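## Task

Pick up the C battery that is on the desk and set it on the top surface of the low shelf. Then open the hand and pull the arm away. The robot must not tip over or be left leaning. The battery has to rest there by itself at the end, not because the robot is still holding or propping it.

## Robot and tools

ROBOT. A wheeled cart with a pan/tilt head camera and two arms, left_arm and right_arm, each ending in a gripper with a fixed jaw and a swinging jaw and carrying a wrist camera. Cameras: head_camera, left_wrist_camera, right_wrist_camera, all 644x476 images. The cart is 0.53 m wide and spans x = -0.35 to 0.07 m. Each arm pans about a vertical axis at x = -0.060, y = +0.155 (left) or -0.155 m (right). The shoulder sits 0.03 m out from that axis and 0.89 m high. Links: upper arm 0.116, forearm 0.135, hand 0.162 m. The fixed jaw tip reaches roughly 0.44 m from its pan axis and cannot go below about 0.55 m above the floor. Loose objects may occasionally get nudged by outside disturbances.

FRAMES. Base frame: origin on the floor midway between the drive wheels, x ahead, y to the left, z up. The state reports left_hand and right_hand in this frame; each is the fixed jaw tip, so a held item sits next to it on the swinging-jaw side. Hand axes: z out along the fingers, y from swinging jaw toward fixed jaw. base_odometry is the base frame relative to where the scene began, counted from wheel rotation only (slip looks like motion); heading is in -3.142..3.142, positive to the left.

execute_actions. Arguments: actions, a list holding zero or one action; cameras, a list of camera names or "all" (omitted or null gives every camera, [] gives none). An action may contain base, joints, or both, and they start together. base holds exactly one key: translate_m, a forward(+)/backward(-) drive offset in metres, -1.4 to 1.4; or rotate_rad, an in-place turn offset in radians, -3.2 to 3.2, positive counter-clockwise seen from above. Both are relative to where the base last reported itself. No sideways motion. joints is a map from joint name to an absolute target angle in radians: head_pan_rad -3.2..3.2 (0 ahead, + left); head_tilt_rad -0.76..1.45 (0 level, + down); for each arm prefix left_arm_ / right_arm_: shoulder_pan_rad -1.919..1.919, shoulder_lift_rad -1.745..1.745, elbow_flex_rad -1.69..1.58, wrist_flex_rad -1.658..1.658, wrist_roll_rad -2.743..2.841, gripper_rad 0..1.919. Any action ends within 15 s. A joint left out keeps chasing its previous target. Unknown keys or out-of-range values reject the whole call with no motion. An empty actions list just reports state and images.

wait: seconds, 0 to 10; nothing new is commanded. zoom_image: camera plus region [x0, y0, x1, y1] in pixels of that camera's latest full image, origin top-left, at most 504x504. read_manual: optional section, only "licences"; no motion. finished_scene: scene, the integer number of the scene being closed; irreversible, reports success and then gives the next task.

JOINT GEOMETRY. Pan 0 points left_arm left and right_arm right; positive pan swings either arm clockwise from above; straight ahead is +1.571 (left) and -1.571 (right). With lift, elbow and wrist flex all 0 the upper arm stands up, tilted 0.24 rad outward, with forearm and fingers horizontal; positive values bend downward. Lift+elbow+wrist_flex equals the finger angle below horizontal; 1.571 points them straight down, possible only with the forearm no more than 0.08 rad above level. Wrist roll -1.522: jaws close across the arm plane, fixed jaw on the left looking outward; 1.619: fixed jaw on the right; 0.049: closing in the plane, fixed jaw below (level fingers) or toward the pan axis (fingers down). Gripper angle to tip gap: 0 gives 0.003 m, 0.3 gives 0.026, 0.6 gives 0.049, 1 gives 0.076, 1.919 gives 0.106. The hand body bulges about 0.08 m above level fingers when the fixed jaw is left, below when right, so over furniture keep it on the left. Stowed: pan -1.75 (left) or 1.75 (right), lift 0.05, elbow 1.35, wrist_flex -1.55, roll -1.52. Stow in two steps (wrist flex and roll first, then the rest) to avoid snagging on the cart; leaving stow, do not move wrists first. A turn needs a clear 0.44 m radius; turning or reversing right next to the desk can hook the cart's rear and topple it.

RESULT LINES. base_status and joint_status describe how the last accepted action ended: done (base: wheels turned the full amount, slip included); off_target (stopped short and may still push; on an arm this means load, obstruction or a tripped motor); time_out (target dropped, holding position); not_followed, with a "joint command not followed" line and a cause, when the self-collision check between links or the two arms withheld arm targets (gripper targets still run, and withheld targets may be retried later). contact_stop never appears. on_its_own lists motion you did not command. A gripper holding something reads off_target. A Motor temperatures line gives per-arm values in joint_positions order; MOTOR HOT appears at 55 °C, and at 70 °C an OVER-TEMPERATURE FAULT stops that arm (keys say limit_stop_at_motor_heat; resend those targets after cooling).

CAUTIONS. Loaded or extended joints sag toward gravity; compensate by the observed sag. Hand positions can be off by a few cm. A joint blocked more than about 0.30 rad from target for about 2 s trips to 20 % torque (your thinking time counts); reset by waiting until still, then targeting 0.2 rad from the reading on the side away from the failed target (or 0.04 rad past a range end; a jaw uses the end). To stop a blocked joint pushing, set its target to its reading. Grip by commanding up to 0.2 rad below the contact angle, not much more. Payload: about 0.4 kg per hand at full reach, 0.7 kg within 0.28 m of the pan axis. Pulling, especially on things in front, can tip the robot. Never let the arms or hands collide or press hard on each other. Avoid drops, slips, slams and hard pushes. While you think, the robot holds its last command. Head camera sits near (-0.03, 0, 1.20) in the base frame, looking forward; calibration may be slightly off.

Each tool is called as name(argument=value, ...) on one line, values as JSON.

## Session

execute_actions(actions=[{"joints":{"head_tilt_rad":0.4}}], cameras=["head_camera"])

Scene clock: 1.03 s.
Motor temperatures (°C, as the motors report them): left_arm=[26 29 27 28 25] | right_arm=[27 29 27 26 28]
base_odometry: x=+0.000 y=+0.000 heading=+0.000 (m, m, rad; odometry frame)
base_status: not commanded
joint_positions: head_pan_rad=+0.027 head_tilt_rad=+0.393 left_arm_shoulder_pan_rad=-1.759 left_arm_shoulder_lift_rad=-0.008 left_arm_elbow_flex_rad=+1.375 left_arm_wrist_flex_rad=-1.554 left_arm_wrist_roll_rad=-1.496 left_arm_gripper_rad=+1.920 right_arm_shoulder_pan_rad=+1.758 right_arm_shoulder_lift_rad=+0.058 right_arm_elbow_flex_rad=+1.375 right_arm_wrist_flex_rad=-1.635 right_arm_wrist_roll_rad=-1.497 right_arm_gripper_rad=+1.920
joint_status: all done
left_hand: x=-0.3019 y=+0.1011 z=+0.9049 quat_wxyz=(-0.062, -0.635, -0.068, +0.767) (m; base frame)
right_hand: x=-0.3031 y=-0.1169 z=+0.9037 quat_wxyz=(-0.082, +0.630, -0.051, -0.771) (m; base frame)
pictures: head_camera
camera_calibration (this result's frames):
head_camera: T_world_to_cam=[[0.0848014, -0.996398, -0.000317751, 0.00552225], [-0.36182, -0.0304967, -0.931749, 1.10633], [0.928383, 0.0791286, -0.363103, 0.448339], [0, 0, 0, 1]] pos_world=[-0.0164056, 0.00376532, 1.19362]
Images, in order (width x height): head_camera 644x476.

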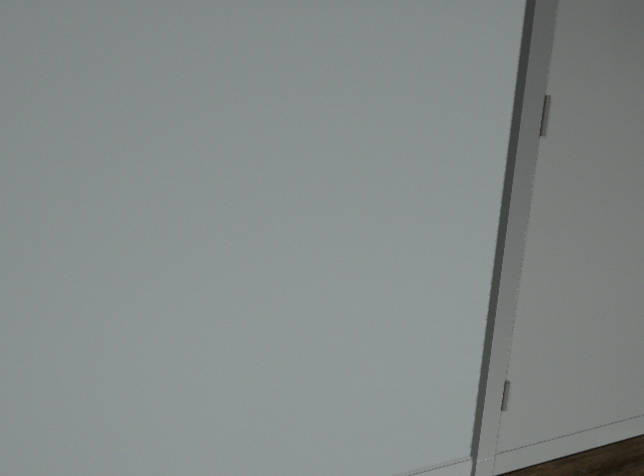

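execute_actions(actions=[{"joints":{"head_pan_rad":-1.0}}], cameras=["head_camera"])

execute_actions(actions=[{"joints":{"head_pan_rad":-2.0}}], cameras=["head_camera"])

execute_actions(actions=[{"joints":{"head_pan_rad":-3.0}}], cameras=["head_camera"])

Scene clock: 4.40 s.
Motor temperatures (°C, as the motors report them): left_arm=[26 29 27 28 25] | right_arm=[27 29 27 26 28]
base_odometry: x=+0.000 y=+0.000 heading=+0.000 (m, m, rad; odometry frame)
base_status: not commanded
joint_positions: head_pan_rad=-0.990 head_tilt_rad=+0.393 left_arm_shoulder_pan_rad=-1.759 left_arm_shoulder_lift_rad=-0.008 left_arm_elbow_flex_rad=+1.375 left_arm_wrist_flex_rad=-1.554 left_arm_wrist_roll_rad=-1.496 left_arm_gripper_rad=+1.920 right_arm_shoulder_pan_rad=+1.758 right_arm_shoulder_lift_rad=+0.058 right_arm_elbow_flex_rad=+1.375 right_arm_wrist_flex_rad=-1.635 right_arm_wrist_roll_rad=-1.497 right_arm_gripper_rad=+1.920
joint_status: all done
left_hand: x=-0.3019 y=+0.1011 z=+0.9049 quat_wxyz=(-0.062, -0.635, -0.068, +0.767) (m; base frame)
right_hand: x=-0.3031 y=-0.1169 z=+0.9037 quat_wxyz=(-0.082, +0.630, -0.051, -0.771) (m; base frame)
pictures: head_camera
camera_calibration (this result's frames):
head_camera: T_world_to_cam=[[-0.802866, -0.596159, -0.000319072, -0.0361966], [-0.216241, 0.291717, -0.931741, 1.11316], [0.555559, -0.747994, -0.363124, 0.43084], [0, 0, 0, 1]] pos_world=[-0.0277065, -0.0240419, 1.19362]
Images, in order (width x height): head_camera 644x476.

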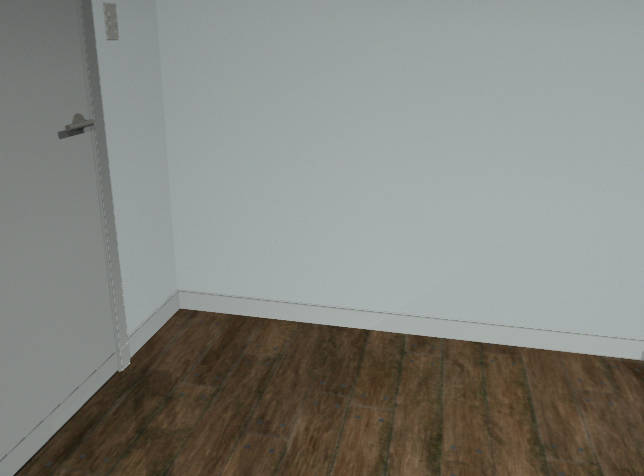

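Scene clock: 5.87 s.
Motor temperatures (°C, as the motors report them): left_arm=[26 29 27 28 25] | right_arm=[27 29 27 26 28]
base_odometry: x=+0.000 y=+0.000 heading=+0.000 (m, m, rad; odometry frame)
base_status: not commanded
joint_positions: head_pan_rad=-1.990 head_tilt_rad=+0.393 left_arm_shoulder_pan_rad=-1.759 left_arm_shoulder_lift_rad=-0.008 left_arm_elbow_flex_rad=+1.375 left_arm_wrist_flex_rad=-1.554 left_arm_wrist_roll_rad=-1.496 left_arm_gripper_rad=+1.920 right_arm_shoulder_pan_rad=+1.758 right_arm_shoulder_lift_rad=+0.058 right_arm_elbow_flex_rad=+1.375 right_arm_wrist_flex_rad=-1.635 right_arm_wrist_roll_rad=-1.497 right_arm_gripper_rad=+1.920
joint_status: all done
left_hand: x=-0.3019 y=+0.1011 z=+0.9049 quat_wxyz=(-0.062, -0.635, -0.068, +0.767) (m; base frame)
right_hand: x=-0.3031 y=-0.1169 z=+0.9037 quat_wxyz=(-0.082, +0.630, -0.051, -0.771) (m; base frame)
pictures: head_camera
camera_calibration (this result's frames):
head_camera: T_world_to_cam=[[-0.935441, 0.353483, -0.000319061, -0.0424276], [0.128636, 0.339576, -0.931741, 1.12937], [-0.329246, -0.87163, -0.363124, 0.389254], [0, 0, 0, 1]] pos_world=[-0.0568063, -0.0292248, 1.19362]
Images, in order (width x height): head_camera 644x476.

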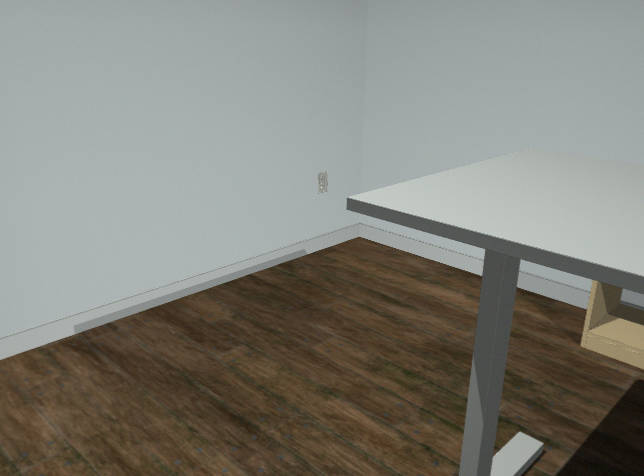

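Scene clock: 7.33 s.
Motor temperatures (°C, as the motors report them): left_arm=[26 29 27 28 25] | right_arm=[27 29 27 26 28]
base_odometry: x=+0.000 y=+0.000 heading=+0.000 (m, m, rad; odometry frame)
base_status: not commanded
joint_positions: head_pan_rad=-2.990 head_tilt_rad=+0.393 left_arm_shoulder_pan_rad=-1.759 left_arm_shoulder_lift_rad=-0.008 left_arm_elbow_flex_rad=+1.375 left_arm_wrist_flex_rad=-1.554 left_arm_wrist_roll_rad=-1.496 left_arm_gripper_rad=+1.920 right_arm_shoulder_pan_rad=+1.758 right_arm_shoulder_lift_rad=+0.058 right_arm_elbow_flex_rad=+1.375 right_arm_wrist_flex_rad=-1.635 right_arm_wrist_roll_rad=-1.497 right_arm_gripper_rad=+1.920
joint_status: all done
left_hand: x=-0.3019 y=+0.1011 z=+0.9049 quat_wxyz=(-0.062, -0.635, -0.068, +0.767) (m; base frame)
right_hand: x=-0.3031 y=-0.1169 z=+0.9037 quat_wxyz=(-0.082, +0.630, -0.051, -0.771) (m; base frame)
pictures: head_camera
camera_calibration (this result's frames):
head_camera: T_world_to_cam=[[-0.207976, 0.978134, -0.000319088, -0.00823674], [0.355246, 0.0752303, -0.931741, 1.14002], [-0.911343, -0.193893, -0.363125, 0.361896], [0, 0, 0, 1]] pos_world=[-0.0768902, -0.00753853, 1.19362]
Images, in order (width x height): head_camera 644x476.

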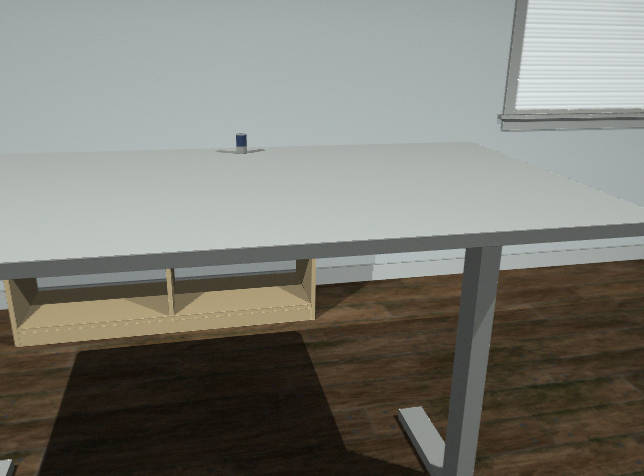

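execute_actions(actions=[{"base":{"rotate_rad":2.3},"joints":{"head_pan_rad":0.4,"head_tilt_rad":0.5}}], cameras=["head_camera"])

Scene clock: 16.33 s.
Motor temperatures (°C, as the motors report them): left_arm=[26 29 27 28 25] | right_arm=[27 29 27 26 28]
base_odometry: x=-0.001 y=+0.000 heading=+2.299 (m, m, rad; odometry frame)
base_status: done
joint_positions: head_pan_rad=+0.390 head_tilt_rad=+0.494 left_arm_shoulder_pan_rad=-1.759 left_arm_shoulder_lift_rad=-0.008 left_arm_elbow_flex_rad=+1.375 left_arm_wrist_flex_rad=-1.554 left_arm_wrist_roll_rad=-1.496 left_arm_gripper_rad=+1.920 right_arm_shoulder_pan_rad=+1.758 right_arm_shoulder_lift_rad=+0.058 right_arm_elbow_flex_rad=+1.375 right_arm_wrist_flex_rad=-1.635 right_arm_wrist_roll_rad=-1.497 right_arm_gripper_rad=+1.920
joint_status: all done
left_hand: x=-0.3019 y=+0.1011 z=+0.9049 quat_wxyz=(-0.062, -0.635, -0.068, +0.767) (m; base frame)
right_hand: x=-0.3031 y=-0.1169 z=+0.9037 quat_wxyz=(-0.082, +0.630, -0.051, -0.771) (m; base frame)
pictures: head_camera
camera_calibration (this result's frames):
head_camera: T_world_to_cam=[[0.432818, -0.90146, -0.00612224, 0.02856], [-0.412164, -0.191843, -0.890683, 1.0567], [0.801741, 0.388027, -0.454583, 0.54768], [0, 0, 0, 1]] pos_world=[-0.0159261, 0.0159513, 1.19032]
Images, in order (width x height): head_camera 644x476.

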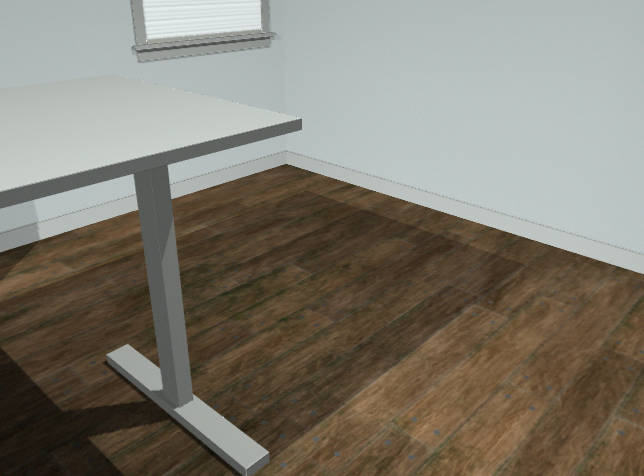

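execute_actions(actions=[{"base":{"translate_m":1.4}}], cameras=[])

execute_actions(actions=[{"base":{"rotate_rad":1.3},"joints":{"head_pan_rad":0.3}}], cameras=["head_camera"])

Scene clock: 27.30 s.
Motor temperatures (°C, as the motors report them): left_arm=[26 29 27 28 25] | right_arm=[27 29 27 26 28]
base_odometry: x=-0.934 y=+1.043 heading=+2.299 (m, m, rad; odometry frame)
base_status: done
joint_positions: head_pan_rad=+0.390 head_tilt_rad=+0.494 left_arm_shoulder_pan_rad=-1.759 left_arm_shoulder_lift_rad=-0.008 left_arm_elbow_flex_rad=+1.375 left_arm_wrist_flex_rad=-1.554 left_arm_wrist_roll_rad=-1.496 left_arm_gripper_rad=+1.920 right_arm_shoulder_pan_rad=+1.758 right_arm_shoulder_lift_rad=+0.058 right_arm_elbow_flex_rad=+1.375 right_arm_wrist_flex_rad=-1.635 right_arm_wrist_roll_rad=-1.497 right_arm_gripper_rad=+1.920
joint_status: not commanded
left_hand: x=-0.3019 y=+0.1011 z=+0.9049 quat_wxyz=(-0.062, -0.635, -0.068, +0.767) (m; base frame)
right_hand: x=-0.3031 y=-0.1169 z=+0.9037 quat_wxyz=(-0.082, +0.630, -0.051, -0.771) (m; base frame)
pictures: none
No camera images: the call's "cameras" was empty. Leave "cameras" out to get every camera's image.

Scene clock: 29.63 s.
Motor temperatures (°C, as the motors report them): left_arm=[26 29 27 28 25] | right_arm=[27 29 27 26 28]
base_odometry: x=-0.933 y=+1.043 heading=-2.686 (m, m, rad; odometry frame)
base_status: done
joint_positions: head_pan_rad=+0.310 head_tilt_rad=+0.494 left_arm_shoulder_pan_rad=-1.759 left_arm_shoulder_lift_rad=-0.008 left_arm_elbow_flex_rad=+1.375 left_arm_wrist_flex_rad=-1.554 left_arm_wrist_roll_rad=-1.496 left_arm_gripper_rad=+1.920 right_arm_shoulder_pan_rad=+1.758 right_arm_shoulder_lift_rad=+0.058 right_arm_elbow_flex_rad=+1.375 right_arm_wrist_flex_rad=-1.635 right_arm_wrist_roll_rad=-1.497 right_arm_gripper_rad=+1.920
joint_status: all done
left_hand: x=-0.3019 y=+0.1011 z=+0.9049 quat_wxyz=(-0.062, -0.635, -0.068, +0.767) (m; base frame)
right_hand: x=-0.3031 y=-0.1169 z=+0.9037 quat_wxyz=(-0.082, +0.630, -0.051, -0.771) (m; base frame)
pictures: head_camera
camera_calibration (this result's frames):
head_camera: T_world_to_cam=[[0.359328, -0.933191, -0.00613144, 0.0251165], [-0.426324, -0.158305, -0.890611, 1.05595], [0.83014, 0.322635, -0.454725, 0.549178], [0, 0, 0, 1]] pos_world=[-0.0147438, 0.0134167, 1.19032]
Images, in order (width x height): head_camera 644x476.

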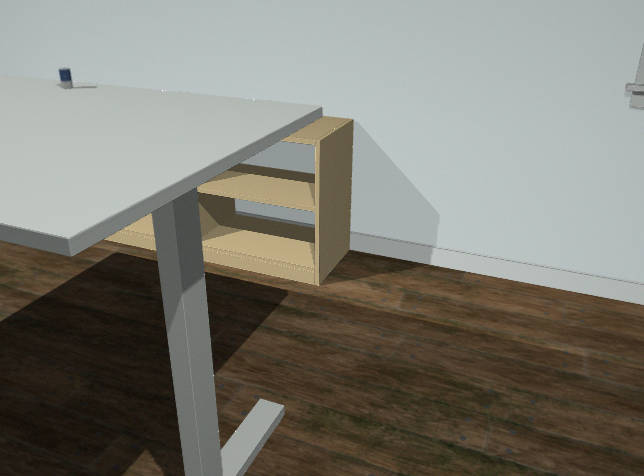

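execute_actions(actions=[{"base":{"translate_m":1.4}}], cameras=[])

execute_actions(actions=[{"base":{"translate_m":0.11},"joints":{"head_pan_rad":1.5,"head_tilt_rad":0.65}}], cameras=["head_camera"])

Scene clock: 40.10 s.
Motor temperatures (°C, as the motors report them): left_arm=[26 29 27 28 25] | right_arm=[27 29 27 26 28]
base_odometry: x=-2.190 y=+0.424 heading=-2.686 (m, m, rad; odometry frame)
base_status: done
joint_positions: head_pan_rad=+0.310 head_tilt_rad=+0.494 left_arm_shoulder_pan_rad=-1.759 left_arm_shoulder_lift_rad=-0.008 left_arm_elbow_flex_rad=+1.375 left_arm_wrist_flex_rad=-1.554 left_arm_wrist_roll_rad=-1.496 left_arm_gripper_rad=+1.920 right_arm_shoulder_pan_rad=+1.758 right_arm_shoulder_lift_rad=+0.058 right_arm_elbow_flex_rad=+1.375 right_arm_wrist_flex_rad=-1.635 right_arm_wrist_roll_rad=-1.497 right_arm_gripper_rad=+1.920
joint_status: not commanded
left_hand: x=-0.3019 y=+0.1011 z=+0.9049 quat_wxyz=(-0.062, -0.635, -0.068, +0.767) (m; base frame)
right_hand: x=-0.3031 y=-0.1169 z=+0.9037 quat_wxyz=(-0.082, +0.630, -0.051, -0.771) (m; base frame)
pictures: none
No camera images: the call's "cameras" was empty. Leave "cameras" out to get every camera's image.

Scene clock: 41.70 s.
Motor temperatures (°C, as the motors report them): left_arm=[26 29 27 28 25] | right_arm=[27 29 27 26 28]
base_odometry: x=-2.288 y=+0.376 heading=-2.686 (m, m, rad; odometry frame)
base_status: done
joint_positions: head_pan_rad=+1.490 head_tilt_rad=+0.644 left_arm_shoulder_pan_rad=-1.759 left_arm_shoulder_lift_rad=-0.008 left_arm_elbow_flex_rad=+1.375 left_arm_wrist_flex_rad=-1.554 left_arm_wrist_roll_rad=-1.496 left_arm_gripper_rad=+1.920 right_arm_shoulder_pan_rad=+1.758 right_arm_shoulder_lift_rad=+0.058 right_arm_elbow_flex_rad=+1.375 right_arm_wrist_flex_rad=-1.635 right_arm_wrist_roll_rad=-1.497 right_arm_gripper_rad=+1.920
joint_status: all done
left_hand: x=-0.3019 y=+0.1011 z=+0.9049 quat_wxyz=(-0.062, -0.635, -0.068, +0.767) (m; base frame)
right_hand: x=-0.3031 y=-0.1169 z=+0.9037 quat_wxyz=(-0.082, +0.630, -0.051, -0.771) (m; base frame)
pictures: head_camera
camera_calibration (this result's frames):
head_camera: T_world_to_cam=[[0.999586, -0.0247604, -0.0146873, 0.0650564], [-0.0263645, -0.582405, -0.812471, 0.984808], [0.0115632, 0.812522, -0.582816, 0.658138], [0, 0, 0, 1]] pos_world=[-0.0466757, 0.0404162, 1.18466]
Images, in order (width x height): head_camera 644x476.

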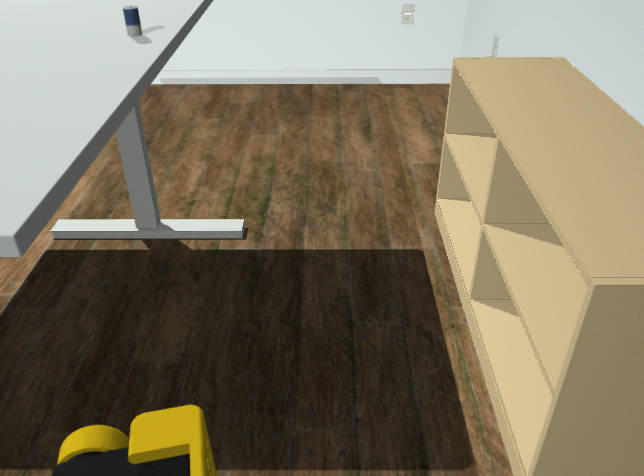

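execute_actions(actions=[{"base":{"translate_m":0.05},"joints":{"left_arm_shoulder_lift_rad":-0.24,"left_arm_elbow_flex_rad":-0.4}}], cameras=[])

execute_actions(actions=[{"base":{"rotate_rad":1.56},"joints":{"head_pan_rad":-0.06,"left_arm_shoulder_pan_rad":0,"left_arm_wrist_flex_rad":1.6,"left_arm_wrist_roll_rad":-1.522,"left_arm_gripper_rad":0.9}}], cameras=["head_camera"])

Scene clock: 54.00 s.
Motor temperatures (°C, as the motors report them): left_arm=[26 29 27 28 25] | right_arm=[27 29 27 26 28]
base_odometry: x=-2.334 y=+0.354 heading=-2.686 (m, m, rad; odometry frame)
base_status: done
joint_positions: head_pan_rad=+1.490 head_tilt_rad=+0.644 left_arm_shoulder_pan_rad=-1.759 left_arm_shoulder_lift_rad=-0.216 left_arm_elbow_flex_rad=-0.378 left_arm_wrist_flex_rad=-1.554 left_arm_wrist_roll_rad=-1.496 left_arm_gripper_rad=+1.920 right_arm_shoulder_pan_rad=+1.758 right_arm_shoulder_lift_rad=+0.058 right_arm_elbow_flex_rad=+1.375 right_arm_wrist_flex_rad=-1.635 right_arm_wrist_roll_rad=-1.497 right_arm_gripper_rad=+1.920
joint_status: all done
left_hand: x=-0.1129 y=+0.1371 z=+1.2246 quat_wxyz=(-0.077, +0.283, +0.030, +0.956) (m; base frame)
right_hand: x=-0.3031 y=-0.1169 z=+0.9037 quat_wxyz=(-0.082, +0.630, -0.051, -0.771) (m; base frame)
pictures: none
No camera images: the call's "cameras" was empty. Leave "cameras" out to get every camera's image.

Scene clock: 56.80 s.
Motor temperatures (°C, as the motors report them): left_arm=[26 29 27 28 25] | right_arm=[27 29 27 26 28]
base_odometry: x=-2.333 y=+0.355 heading=-1.127 (m, m, rad; odometry frame)
base_status: done
joint_positions: head_pan_rad=-0.050 head_tilt_rad=+0.644 left_arm_shoulder_pan_rad=-0.007 left_arm_shoulder_lift_rad=-0.218 left_arm_elbow_flex_rad=-0.379 left_arm_wrist_flex_rad=+1.596 left_arm_wrist_roll_rad=-1.513 left_arm_gripper_rad=+0.911 right_arm_shoulder_pan_rad=+1.758 right_arm_shoulder_lift_rad=+0.058 right_arm_elbow_flex_rad=+1.375 right_arm_wrist_flex_rad=-1.635 right_arm_wrist_roll_rad=-1.497 right_arm_gripper_rad=+1.920
joint_status: all done
left_hand: x=-0.0693 y=+0.3837 z=+0.9550 quat_wxyz=(+0.200, -0.684, +0.673, +0.199) (m; base frame)
right_hand: x=-0.3031 y=-0.1169 z=+0.9037 quat_wxyz=(-0.082, +0.630, -0.051, -0.771) (m; base frame)
pictures: head_camera
camera_calibration (this result's frames):
head_camera: T_world_to_cam=[[0.00598597, -0.999874, -0.0146884, 0.0183586], [-0.582957, 0.00844526, -0.812459, 0.958634], [0.812481, 0.0134261, -0.582833, 0.6958], [0, 0, 0, 1]] pos_world=[-0.00659222, 0.000918492, 1.18466]
Images, in order (width x height): head_camera 644x476.

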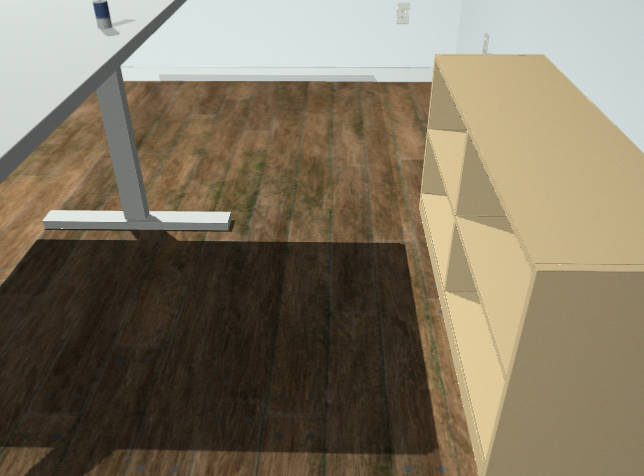

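Corridor runs slightly rightward; fine.

execute_actions(actions=[{"base":{"translate_m":1.15},"joints":{"head_pan_rad":1.3,"head_tilt_rad":0.7}}], cameras=["head_camera","left_wrist_camera"])

Scene clock: 65.00 s.
Motor temperatures (°C, as the motors report them): left_arm=[26 29 27 28 25] | right_arm=[27 29 27 26 28]
base_odometry: x=-1.838 y=-0.683 heading=-1.127 (m, m, rad; odometry frame)
base_status: done
joint_positions: head_pan_rad=+1.290 head_tilt_rad=+0.694 left_arm_shoulder_pan_rad=-0.005 left_arm_shoulder_lift_rad=-0.218 left_arm_elbow_flex_rad=-0.379 left_arm_wrist_flex_rad=+1.596 left_arm_wrist_roll_rad=-1.513 left_arm_gripper_rad=+0.911 right_arm_shoulder_pan_rad=+1.758 right_arm_shoulder_lift_rad=+0.058 right_arm_elbow_flex_rad=+1.375 right_arm_wrist_flex_rad=-1.635 right_arm_wrist_roll_rad=-1.497 right_arm_gripper_rad=+1.920
joint_status: all done
left_hand: x=-0.0690 y=+0.3837 z=+0.9550 quat_wxyz=(+0.200, -0.683, +0.673, +0.199) (m; base frame)
right_hand: x=-0.3031 y=-0.1169 z=+0.9037 quat_wxyz=(-0.082, +0.630, -0.051, -0.771) (m; base frame)
pictures: head_camera, left_wrist_camera
camera_calibration (this result's frames):
head_camera: T_world_to_cam=[[0.974537, -0.223544, -0.0174713, 0.0670835], [-0.15256, -0.603946, -0.782288, 0.944136], [0.164324, 0.765035, -0.622671, 0.711191], [0, 0, 0, 1]] pos_world=[-0.0382033, 0.0411171, 1.1826]
left_wrist_camera: T_world_to_cam=[[0.99631, -0.0525872, -0.067827, 0.158091], [-0.0540211, -0.99835, -0.019482, 0.41846], [-0.0666905, 0.0230742, -0.997507, 1.0049], [0, 0, 0, 1]] pos_world=[-0.0678848, 0.402895, 1.02127]
Images, in order (width x height): head_camera 644x476, left_wrist_camera 644x476.

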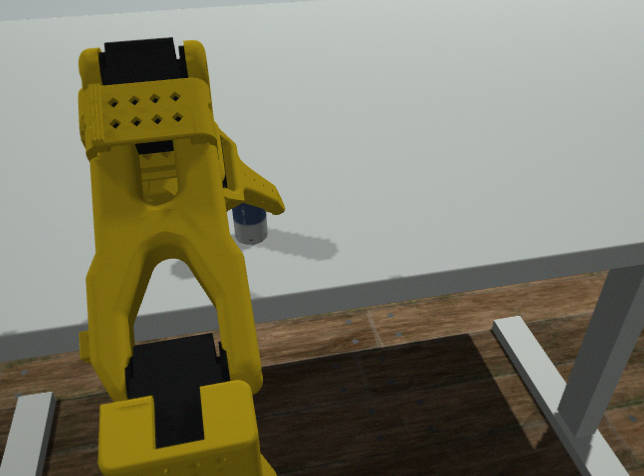

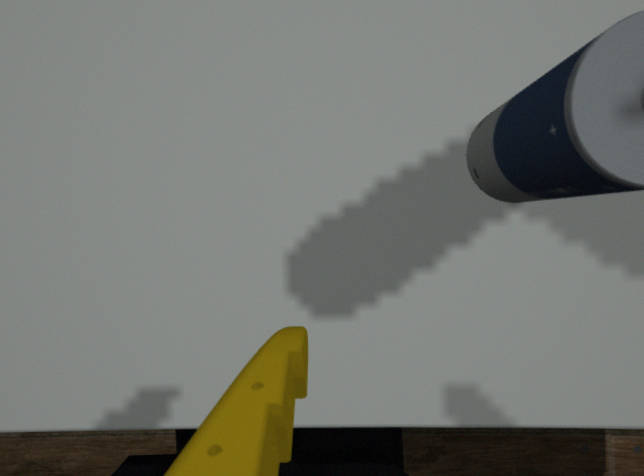

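execute_actions(actions=[{"base":{"translate_m":0.028}}], cameras=[])

execute_actions(actions=[{"joints":{"left_arm_shoulder_lift_rad":0.13,"left_arm_elbow_flex_rad":-0.62,"left_arm_wrist_flex_rad":1.45}}], cameras=["left_wrist_camera"])

Scene clock: 69.03 s.
Motor temperatures (°C, as the motors report them): left_arm=[26 29 27 28 25] | right_arm=[27 29 27 26 28]
base_odometry: x=-1.825 y=-0.709 heading=-1.127 (m, m, rad; odometry frame)
base_status: done
joint_positions: head_pan_rad=+1.290 head_tilt_rad=+0.694 left_arm_shoulder_pan_rad=-0.004 left_arm_shoulder_lift_rad=-0.218 left_arm_elbow_flex_rad=-0.379 left_arm_wrist_flex_rad=+1.596 left_arm_wrist_roll_rad=-1.513 left_arm_gripper_rad=+0.911 right_arm_shoulder_pan_rad=+1.758 right_arm_shoulder_lift_rad=+0.058 right_arm_elbow_flex_rad=+1.375 right_arm_wrist_flex_rad=-1.635 right_arm_wrist_roll_rad=-1.497 right_arm_gripper_rad=+1.920
joint_status: not commanded
left_hand: x=-0.0686 y=+0.3837 z=+0.9550 quat_wxyz=(+0.200, -0.683, +0.674, +0.199) (m; base frame)
right_hand: x=-0.3031 y=-0.1169 z=+0.9037 quat_wxyz=(-0.082, +0.630, -0.051, -0.771) (m; base frame)
pictures: none
No camera images: the call's "cameras" was empty. Leave "cameras" out to get every camera's image.

Scene clock: 70.07 s.
Motor temperatures (°C, as the motors report them): left_arm=[26 29 27 28 25] | right_arm=[27 29 27 26 28]
base_odometry: x=-1.825 y=-0.709 heading=-1.127 (m, m, rad; odometry frame)
base_status: not commanded
joint_positions: head_pan_rad=+1.290 head_tilt_rad=+0.694 left_arm_shoulder_pan_rad=-0.004 left_arm_shoulder_lift_rad=+0.140 left_arm_elbow_flex_rad=-0.586 left_arm_wrist_flex_rad=+1.462 left_arm_wrist_roll_rad=-1.513 left_arm_gripper_rad=+0.911 right_arm_shoulder_pan_rad=+1.758 right_arm_shoulder_lift_rad=+0.058 right_arm_elbow_flex_rad=+1.375 right_arm_wrist_flex_rad=-1.635 right_arm_wrist_roll_rad=-1.497 right_arm_gripper_rad=+1.920
joint_status: all done
left_hand: x=-0.0688 y=+0.4325 z=+0.9280 quat_wxyz=(+0.194, -0.685, +0.675, +0.193) (m; base frame)
right_hand: x=-0.3031 y=-0.1169 z=+0.9037 quat_wxyz=(-0.082, +0.630, -0.051, -0.771) (m; base frame)
pictures: left_wrist_camera
camera_calibration (this result's frames):
left_wrist_camera: T_world_to_cam=[[0.996233, -0.0552516, -0.0668383, 0.158901], [-0.0555518, -0.998452, -0.00263934, 0.451051], [-0.0665891, 0.00634239, -0.99776, 0.98433], [0, 0, 0, 1]] pos_world=[-0.0677005, 0.45289, 0.993937]
Images, in order (width x height): left_wrist_camera 644x476.

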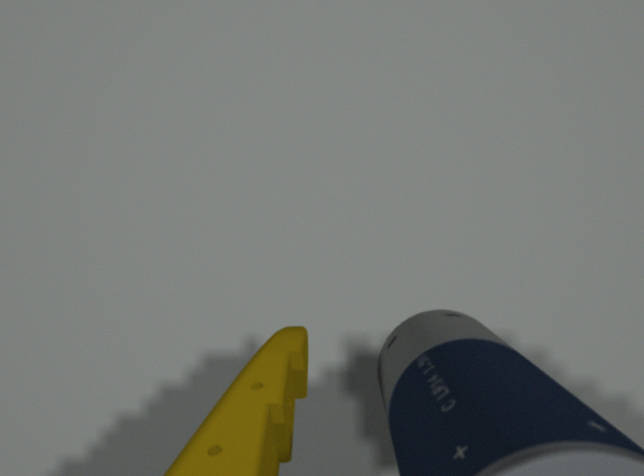

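Gap ~1.5 cm.

execute_actions(actions=[{"base":{"translate_m":0.012},"joints":{"left_arm_gripper_rad":0.5}}], cameras=[])

execute_actions(actions=[{"joints":{"left_arm_gripper_rad":0.12}}], cameras=["left_wrist_camera"])

execute_actions(actions=[{"joints":{"left_arm_shoulder_lift_rad":-0.24,"left_arm_elbow_flex_rad":-0.55,"left_arm_wrist_flex_rad":1.6}}], cameras=["left_wrist_camera"])

Scene clock: 73.17 s.
Motor temperatures (°C, as the motors report them): left_arm=[26 29 27 28 25] | right_arm=[27 29 27 26 28]
base_odometry: x=-1.820 y=-0.721 heading=-1.127 (m, m, rad; odometry frame)
base_status: done
joint_positions: head_pan_rad=+1.290 head_tilt_rad=+0.694 left_arm_shoulder_pan_rad=-0.004 left_arm_shoulder_lift_rad=+0.140 left_arm_elbow_flex_rad=-0.586 left_arm_wrist_flex_rad=+1.462 left_arm_wrist_roll_rad=-1.513 left_arm_gripper_rad=+0.511 right_arm_shoulder_pan_rad=+1.758 right_arm_shoulder_lift_rad=+0.058 right_arm_elbow_flex_rad=+1.375 right_arm_wrist_flex_rad=-1.635 right_arm_wrist_roll_rad=-1.497 right_arm_gripper_rad=+1.920
joint_status: all done
left_hand: x=-0.0688 y=+0.4325 z=+0.9280 quat_wxyz=(+0.194, -0.685, +0.675, +0.193) (m; base frame)
right_hand: x=-0.3031 y=-0.1169 z=+0.9037 quat_wxyz=(-0.082, +0.630, -0.051, -0.771) (m; base frame)
pictures: none
No camera images: the call's "cameras" was empty. Leave "cameras" out to get every camera's image.

Scene clock: 73.90 s.
Motor temperatures (°C, as the motors report them): left_arm=[26 29 27 28 25] | right_arm=[27 29 27 26 28]
base_odometry: x=-1.820 y=-0.721 heading=-1.127 (m, m, rad; odometry frame)
base_status: not commanded
joint_positions: head_pan_rad=+1.290 head_tilt_rad=+0.694 left_arm_shoulder_pan_rad=-0.004 left_arm_shoulder_lift_rad=+0.140 left_arm_elbow_flex_rad=-0.588 left_arm_wrist_flex_rad=+1.461 left_arm_wrist_roll_rad=-1.513 left_arm_gripper_rad=+0.273 right_arm_shoulder_pan_rad=+1.758 right_arm_shoulder_lift_rad=+0.058 right_arm_elbow_flex_rad=+1.375 right_arm_wrist_flex_rad=-1.635 right_arm_wrist_roll_rad=-1.497 right_arm_gripper_rad=+1.920
joint_status: left_arm_gripper_rad off_target (ended at +0.273, target +0.120)
left_hand: x=-0.0688 y=+0.4329 z=+0.9285 quat_wxyz=(+0.195, -0.684, +0.675, +0.194) (m; base frame)
right_hand: x=-0.3031 y=-0.1169 z=+0.9037 quat_wxyz=(-0.082, +0.630, -0.051, -0.771) (m; base frame)
pictures: left_wrist_camera
camera_calibration (this result's frames):
left_wrist_camera: T_world_to_cam=[[0.996232, -0.0550463, -0.0670195, 0.159029], [-0.0555518, -0.99844, -0.00570184, 0.454211], [-0.0666011, 0.00940342, -0.997735, 0.983421], [0, 0, 0, 1]] pos_world=[-0.067701, 0.453009, 0.994442]
Images, in order (width x height): left_wrist_camera 644x476.

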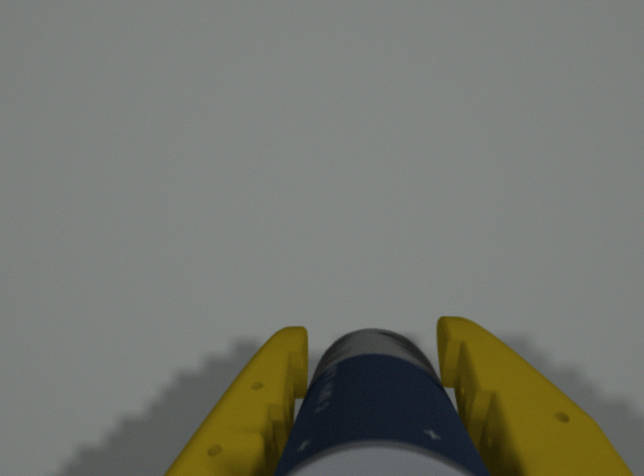

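Scene clock: 74.90 s.
Motor temperatures (°C, as the motors report them): left_arm=[26 29 27 28 25] | right_arm=[27 29 27 26 28]
base_odometry: x=-1.820 y=-0.721 heading=-1.127 (m, m, rad; odometry frame)
base_status: not commanded
joint_positions: head_pan_rad=+1.290 head_tilt_rad=+0.694 left_arm_shoulder_pan_rad=-0.004 left_arm_shoulder_lift_rad=-0.198 left_arm_elbow_flex_rad=-0.542 left_arm_wrist_flex_rad=+1.599 left_arm_wrist_roll_rad=-1.513 left_arm_gripper_rad=+0.273 right_arm_shoulder_pan_rad=+1.758 right_arm_shoulder_lift_rad=+0.058 right_arm_elbow_flex_rad=+1.375 right_arm_wrist_flex_rad=-1.635 right_arm_wrist_roll_rad=-1.497 right_arm_gripper_rad=+1.920
joint_status: all done
left_hand: x=-0.0686 y=+0.3914 z=+0.9829 quat_wxyz=(+0.247, -0.667, +0.658, +0.246) (m; base frame)
right_hand: x=-0.3031 y=-0.1169 z=+0.9037 quat_wxyz=(-0.082, +0.630, -0.051, -0.771) (m; base frame)
pictures: left_wrist_camera
camera_calibration (this result's frames):
left_wrist_camera: T_world_to_cam=[[0.996189, -0.0441137, -0.0752401, 0.164036], [-0.0556012, -0.985847, -0.158159, 0.558096], [-0.0671982, 0.16174, -0.984543, 0.965533], [0, 0, 0, 1]] pos_world=[-0.0674981, 0.401269, 1.05122]
Images, in order (width x height): left_wrist_camera 644x476.

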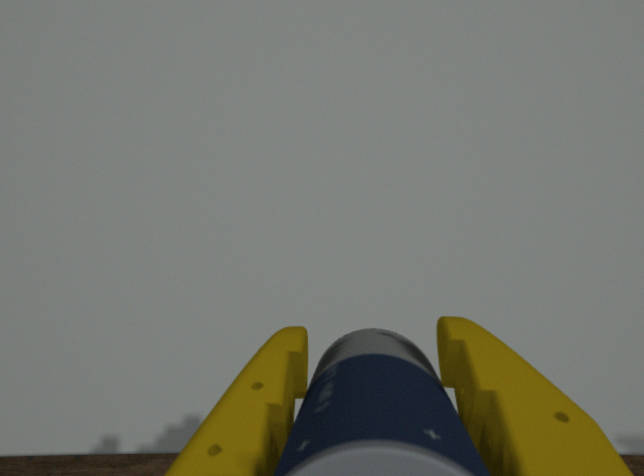

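execute_actions(actions=[{"base":{"translate_m":-0.98},"joints":{"left_arm_shoulder_pan_rad":1.75,"head_pan_rad":0,"head_tilt_rad":0.9}}], cameras=[])

execute_actions(actions=[{"base":{"rotate_rad":-0.8}}], cameras=[])

execute_actions(actions=[{"base":{"translate_m":0.35}}], cameras=["head_camera"])

Scene clock: 84.30 s.
Motor temperatures (°C, as the motors report them): left_arm=[26 29 27 28 25] | right_arm=[27 29 27 26 28]
base_odometry: x=-2.240 y=+0.165 heading=-1.130 (m, m, rad; odometry frame)
base_status: done
joint_positions: head_pan_rad=+0.010 head_tilt_rad=+0.895 left_arm_shoulder_pan_rad=+1.743 left_arm_shoulder_lift_rad=-0.201 left_arm_elbow_flex_rad=-0.542 left_arm_wrist_flex_rad=+1.599 left_arm_wrist_roll_rad=-1.513 left_arm_gripper_rad=+0.273 right_arm_shoulder_pan_rad=+1.758 right_arm_shoulder_lift_rad=+0.058 right_arm_elbow_flex_rad=+1.375 right_arm_wrist_flex_rad=-1.635 right_arm_wrist_roll_rad=-1.497 right_arm_gripper_rad=+1.920
joint_status: all done
left_hand: x=+0.1740 y=+0.1221 z=+0.9836 quat_wxyz=(+0.348, +0.076, +0.934, -0.032) (m; base frame)
right_hand: x=-0.3031 y=-0.1169 z=+0.9037 quat_wxyz=(-0.082, +0.630, -0.051, -0.771) (m; base frame)
pictures: none
No camera images: the call's "cameras" was empty. Leave "cameras" out to get every camera's image.

Scene clock: 86.00 s.
Motor temperatures (°C, as the motors report them): left_arm=[26 29 27 28 25] | right_arm=[27 29 27 26 28]
base_odometry: x=-2.240 y=+0.166 heading=-1.929 (m, m, rad; odometry frame)
base_status: done
joint_positions: head_pan_rad=+0.010 head_tilt_rad=+0.895 left_arm_shoulder_pan_rad=+1.743 left_arm_shoulder_lift_rad=-0.201 left_arm_elbow_flex_rad=-0.542 left_arm_wrist_flex_rad=+1.599 left_arm_wrist_roll_rad=-1.513 left_arm_gripper_rad=+0.273 right_arm_shoulder_pan_rad=+1.758 right_arm_shoulder_lift_rad=+0.058 right_arm_elbow_flex_rad=+1.375 right_arm_wrist_flex_rad=-1.635 right_arm_wrist_roll_rad=-1.497 right_arm_gripper_rad=+1.920
joint_status: not commanded
left_hand: x=+0.1740 y=+0.1221 z=+0.9836 quat_wxyz=(+0.348, +0.076, +0.934, -0.032) (m; base frame)
right_hand: x=-0.3031 y=-0.1169 z=+0.9037 quat_wxyz=(-0.082, +0.630, -0.051, -0.771) (m; base frame)
pictures: none
No camera images: the call's "cameras" was empty. Leave "cameras" out to get every camera's image.

Scene clock: 88.67 s.
Motor temperatures (°C, as the motors report them): left_arm=[26 29 27 28 25] | right_arm=[27 29 27 26 28]
base_odometry: x=-2.364 y=-0.162 heading=-1.931 (m, m, rad; odometry frame)
base_status: done
joint_positions: head_pan_rad=+0.010 head_tilt_rad=+0.895 left_arm_shoulder_pan_rad=+1.743 left_arm_shoulder_lift_rad=-0.202 left_arm_elbow_flex_rad=-0.542 left_arm_wrist_flex_rad=+1.599 left_arm_wrist_roll_rad=-1.513 left_arm_gripper_rad=+0.273 right_arm_shoulder_pan_rad=+1.758 right_arm_shoulder_lift_rad=+0.058 right_arm_elbow_flex_rad=+1.375 right_arm_wrist_flex_rad=-1.635 right_arm_wrist_roll_rad=-1.497 right_arm_gripper_rad=+1.920
joint_status: not commanded
left_hand: x=+0.1739 y=+0.1221 z=+0.9839 quat_wxyz=(+0.349, +0.076, +0.933, -0.032) (m; base frame)
right_hand: x=-0.3031 y=-0.1169 z=+0.9037 quat_wxyz=(-0.082, +0.630, -0.051, -0.771) (m; base frame)
pictures: head_camera
camera_calibration (this result's frames):
head_camera: T_world_to_cam=[[0.0604749, -0.997774, -0.0281153, 0.0363738], [-0.765715, -0.0283039, -0.642557, 0.754487], [0.640331, 0.0603868, -0.765722, 0.898214], [0, 0, 0, 1]] pos_world=[0.00036795, 0.00340744, 1.17361]
Images, in order (width x height): head_camera 644x476.

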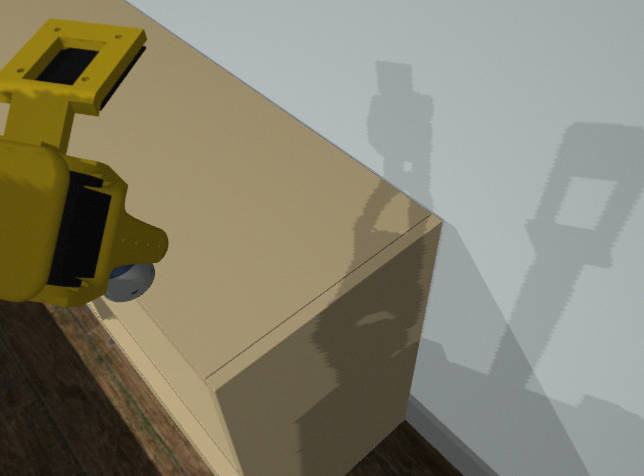

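execute_actions(actions=[{"base":{"translate_m":0.17},"joints":{"left_arm_shoulder_pan_rad":1.55,"left_arm_shoulder_lift_rad":1.66,"left_arm_elbow_flex_rad":-1.13,"left_arm_wrist_flex_rad":0.41,"head_pan_rad":0.3,"head_tilt_rad":1.0}}], cameras=["head_camera","left_wrist_camera"])

Scene clock: 93.17 s.
Motor temperatures (°C, as the motors report them): left_arm=[26 29 27 28 25] | right_arm=[27 29 27 26 28]
base_odometry: x=-2.424 y=-0.321 heading=-1.932 (m, m, rad; odometry frame)
base_status: done
joint_positions: head_pan_rad=+0.290 head_tilt_rad=+0.995 left_arm_shoulder_pan_rad=+1.558 left_arm_shoulder_lift_rad=+1.687 left_arm_elbow_flex_rad=-1.093 left_arm_wrist_flex_rad=+0.425 left_arm_wrist_roll_rad=-1.513 left_arm_gripper_rad=+0.273 right_arm_shoulder_pan_rad=+1.758 right_arm_shoulder_lift_rad=+0.058 right_arm_elbow_flex_rad=+1.375 right_arm_wrist_flex_rad=-1.635 right_arm_wrist_roll_rad=-1.497 right_arm_gripper_rad=+1.920
joint_status: all done
left_hand: x=+0.2772 y=+0.1671 z=+0.6449 quat_wxyz=(+0.272, -0.011, +0.962, +0.001) (m; base frame)
right_hand: x=-0.3031 y=-0.1169 z=+0.9037 quat_wxyz=(-0.082, +0.630, -0.051, -0.771) (m; base frame)
pictures: head_camera, left_wrist_camera
camera_calibration (this result's frames):
head_camera: T_world_to_cam=[[0.331046, -0.943036, -0.0330327, 0.0547506], [-0.785925, -0.256181, -0.562755, 0.661685], [0.522236, 0.212259, -0.825963, 0.962002], [0, 0, 0, 1]] pos_world=[-0.000482342, 0.0169494, 1.16875]
left_wrist_camera: T_world_to_cam=[[-0.0463871, -0.996703, -0.0665654, 0.22681], [-0.998923, 0.0463599, 0.00195445, 0.28847], [0.00113795, 0.0665844, -0.99778, 0.697731], [0, 0, 0, 1]] pos_world=[0.297886, 0.16623, 0.710716]
Images, in order (width x height): head_camera 644x476, left_wrist_camera 644x476.

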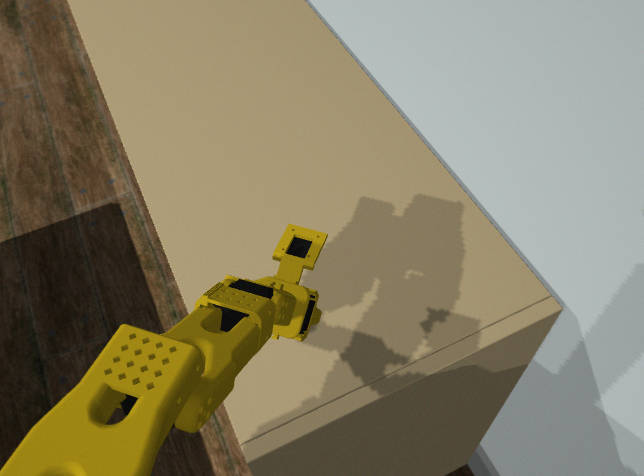

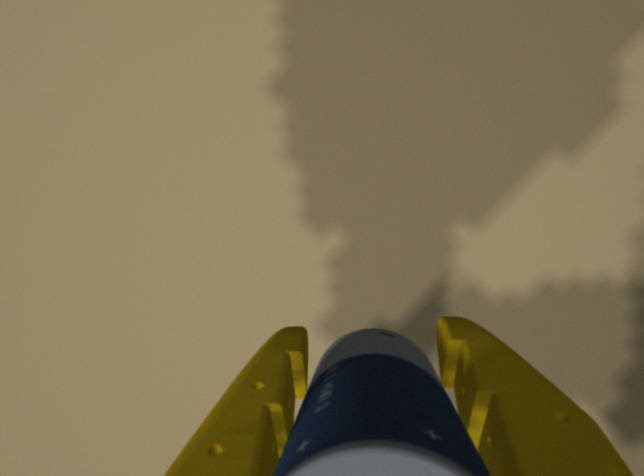

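Close. Lower incrementally.

execute_actions(actions=[{"joints":{"left_arm_elbow_flex_rad":-1.0,"left_arm_wrist_flex_rad":0.31}}], cameras=["left_wrist_camera"])

Scene clock: 95.17 s.
Motor temperatures (°C, as the motors report them): left_arm=[26 29 27 28 25] | right_arm=[27 29 27 26 28]
base_odometry: x=-2.424 y=-0.321 heading=-1.932 (m, m, rad; odometry frame)
base_status: not commanded
joint_positions: head_pan_rad=+0.290 head_tilt_rad=+0.995 left_arm_shoulder_pan_rad=+1.558 left_arm_shoulder_lift_rad=+1.687 left_arm_elbow_flex_rad=-1.001 left_arm_wrist_flex_rad=+0.321 left_arm_wrist_roll_rad=-1.513 left_arm_gripper_rad=+0.273 right_arm_shoulder_pan_rad=+1.758 right_arm_shoulder_lift_rad=+0.058 right_arm_elbow_flex_rad=+1.375 right_arm_wrist_flex_rad=-1.635 right_arm_wrist_roll_rad=-1.497 right_arm_gripper_rad=+1.920
joint_status: all done
left_hand: x=+0.2719 y=+0.1671 z=+0.6357 quat_wxyz=(+0.278, -0.011, +0.961, +0.001) (m; base frame)
right_hand: x=-0.3031 y=-0.1169 z=+0.9037 quat_wxyz=(-0.082, +0.630, -0.051, -0.771) (m; base frame)
pictures: left_wrist_camera
camera_calibration (this result's frames):
left_wrist_camera: T_world_to_cam=[[-0.0455658, -0.996692, -0.0672901, 0.226114], [-0.998872, 0.0463606, -0.0102955, 0.290909], [0.013381, 0.066745, -0.99768, 0.685145], [0, 0, 0, 1]] pos_world=[0.291716, 0.166149, 0.701766]
Images, in order (width x height): left_wrist_camera 644x476.

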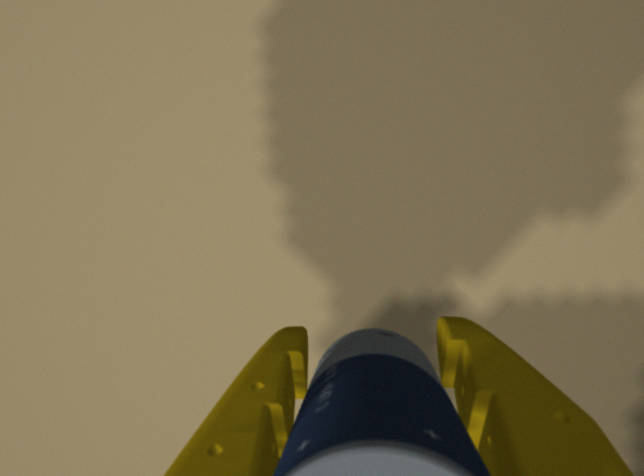

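execute_actions(actions=[{"joints":{"left_arm_elbow_flex_rad":-0.95,"left_arm_wrist_flex_rad":0.27}}], cameras=["left_wrist_camera"])

execute_actions(actions=[{"joints":{"left_arm_gripper_rad":0.9}}], cameras=["left_wrist_camera"])

execute_actions(actions=[{"base":{"translate_m":-0.3},"joints":{"head_tilt_rad":0.8}}], cameras=["head_camera"])

Scene clock: 99.57 s.
Motor temperatures (°C, as the motors report them): left_arm=[26 29 27 28 25] | right_arm=[27 29 27 26 28]
base_odometry: x=-2.424 y=-0.321 heading=-1.932 (m, m, rad; odometry frame)
base_status: not commanded
joint_positions: head_pan_rad=+0.290 head_tilt_rad=+0.995 left_arm_shoulder_pan_rad=+1.558 left_arm_shoulder_lift_rad=+1.675 left_arm_elbow_flex_rad=-0.958 left_arm_wrist_flex_rad=+0.277 left_arm_wrist_roll_rad=-1.513 left_arm_gripper_rad=+0.272 right_arm_shoulder_pan_rad=+1.758 right_arm_shoulder_lift_rad=+0.058 right_arm_elbow_flex_rad=+1.375 right_arm_wrist_flex_rad=-1.635 right_arm_wrist_roll_rad=-1.497 right_arm_gripper_rad=+1.920
joint_status: all done
left_hand: x=+0.2717 y=+0.1671 z=+0.6349 quat_wxyz=(+0.284, -0.011, +0.959, +0.001) (m; base frame)
right_hand: x=-0.3031 y=-0.1169 z=+0.9037 quat_wxyz=(-0.082, +0.630, -0.051, -0.771) (m; base frame)
pictures: left_wrist_camera
camera_calibration (this result's frames):
left_wrist_camera: T_world_to_cam=[[-0.0446314, -0.99668, -0.0680933, 0.226308], [-0.998634, 0.0463637, -0.0240747, 0.299397], [0.0271519, 0.0669258, -0.997388, 0.680457], [0, 0, 0, 1]] pos_world=[0.290613, 0.166135, 0.701298]
Images, in order (width x height): left_wrist_camera 644x476.

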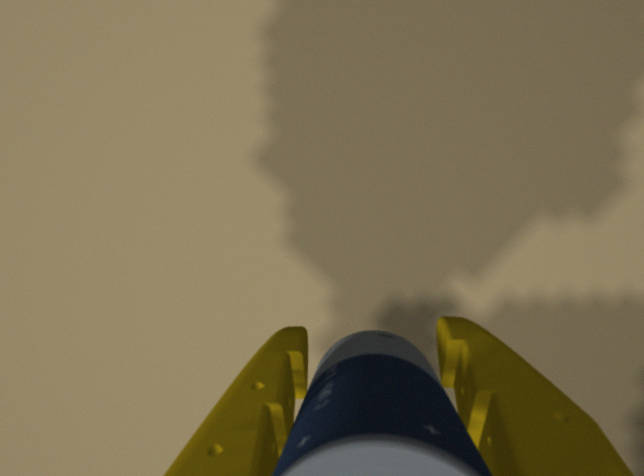

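Scene clock: 100.50 s.
Motor temperatures (°C, as the motors report them): left_arm=[26 29 27 28 25] | right_arm=[27 29 27 26 28]
base_odometry: x=-2.424 y=-0.321 heading=-1.932 (m, m, rad; odometry frame)
base_status: not commanded
joint_positions: head_pan_rad=+0.290 head_tilt_rad=+0.995 left_arm_shoulder_pan_rad=+1.556 left_arm_shoulder_lift_rad=+1.677 left_arm_elbow_flex_rad=-0.948 left_arm_wrist_flex_rad=+0.275 left_arm_wrist_roll_rad=-1.513 left_arm_gripper_rad=+0.888 right_arm_shoulder_pan_rad=+1.758 right_arm_shoulder_lift_rad=+0.058 right_arm_elbow_flex_rad=+1.375 right_arm_wrist_flex_rad=-1.635 right_arm_wrist_roll_rad=-1.497 right_arm_gripper_rad=+1.920
joint_status: all done
left_hand: x=+0.2694 y=+0.1675 z=+0.6329 quat_wxyz=(+0.280, -0.012, +0.960, +0.001) (m; base frame)
right_hand: x=-0.3031 y=-0.1169 z=+0.9037 quat_wxyz=(-0.082, +0.630, -0.051, -0.771) (m; base frame)
pictures: left_wrist_camera
camera_calibration (this result's frames):
left_wrist_camera: T_world_to_cam=[[-0.0437266, -0.996757, -0.0675592, 0.225971], [-0.998884, 0.0448291, -0.0148889, 0.2916], [0.0178693, 0.0668328, -0.997604, 0.681056], [0, 0, 0, 1]] pos_world=[0.288985, 0.166649, 0.699033]
Images, in order (width x height): left_wrist_camera 644x476.

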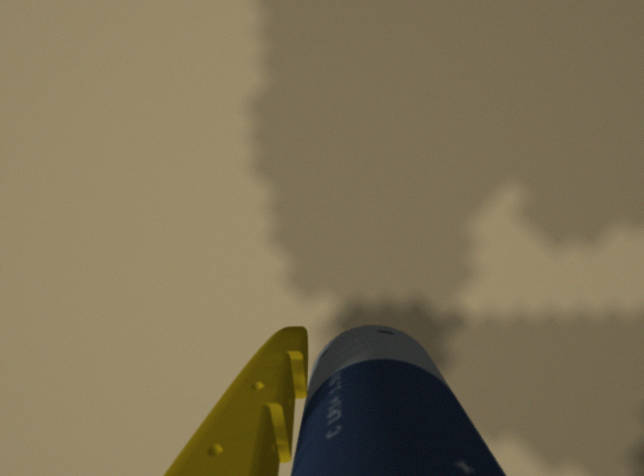

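Scene clock: 102.70 s.
Motor temperatures (°C, as the motors report them): left_arm=[26 29 27 28 25] | right_arm=[27 29 27 26 28]
base_odometry: x=-2.318 y=-0.041 heading=-1.932 (m, m, rad; odometry frame)
base_status: done
joint_positions: head_pan_rad=+0.290 head_tilt_rad=+0.814 left_arm_shoulder_pan_rad=+1.556 left_arm_shoulder_lift_rad=+1.678 left_arm_elbow_flex_rad=-0.948 left_arm_wrist_flex_rad=+0.275 left_arm_wrist_roll_rad=-1.513 left_arm_gripper_rad=+0.889 right_arm_shoulder_pan_rad=+1.758 right_arm_shoulder_lift_rad=+0.058 right_arm_elbow_flex_rad=+1.375 right_arm_wrist_flex_rad=-1.635 right_arm_wrist_roll_rad=-1.497 right_arm_gripper_rad=+1.920
joint_status: all done
left_hand: x=+0.2690 y=+0.1675 z=+0.6324 quat_wxyz=(+0.279, -0.012, +0.960, +0.001) (m; base frame)
right_hand: x=-0.3031 y=-0.1169 z=+0.9037 quat_wxyz=(-0.082, +0.630, -0.051, -0.771) (m; base frame)
pictures: head_camera
camera_calibration (this result's frames):
head_camera: T_world_to_cam=[[0.336035, -0.941545, -0.0239562, 0.0445381], [-0.676146, -0.223452, -0.702066, 0.827191], [0.655673, 0.252117, -0.711709, 0.836767], [0, 0, 0, 1]] pos_world=[-0.00431015, 0.0158092, 1.17734]
Images, in order (width x height): head_camera 644x476.

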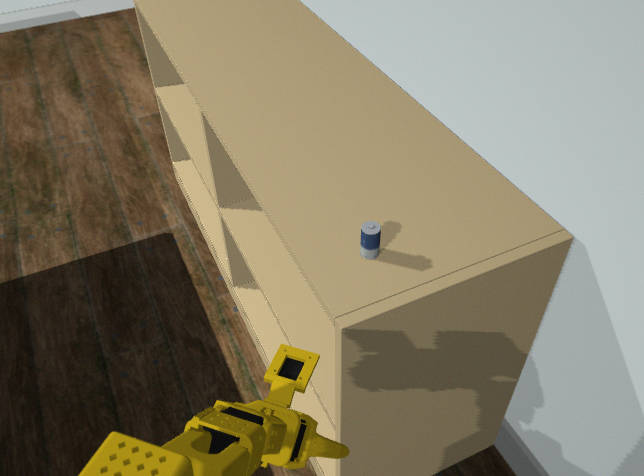

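finished_scene(scene=1)

The scene is finished: the task was done.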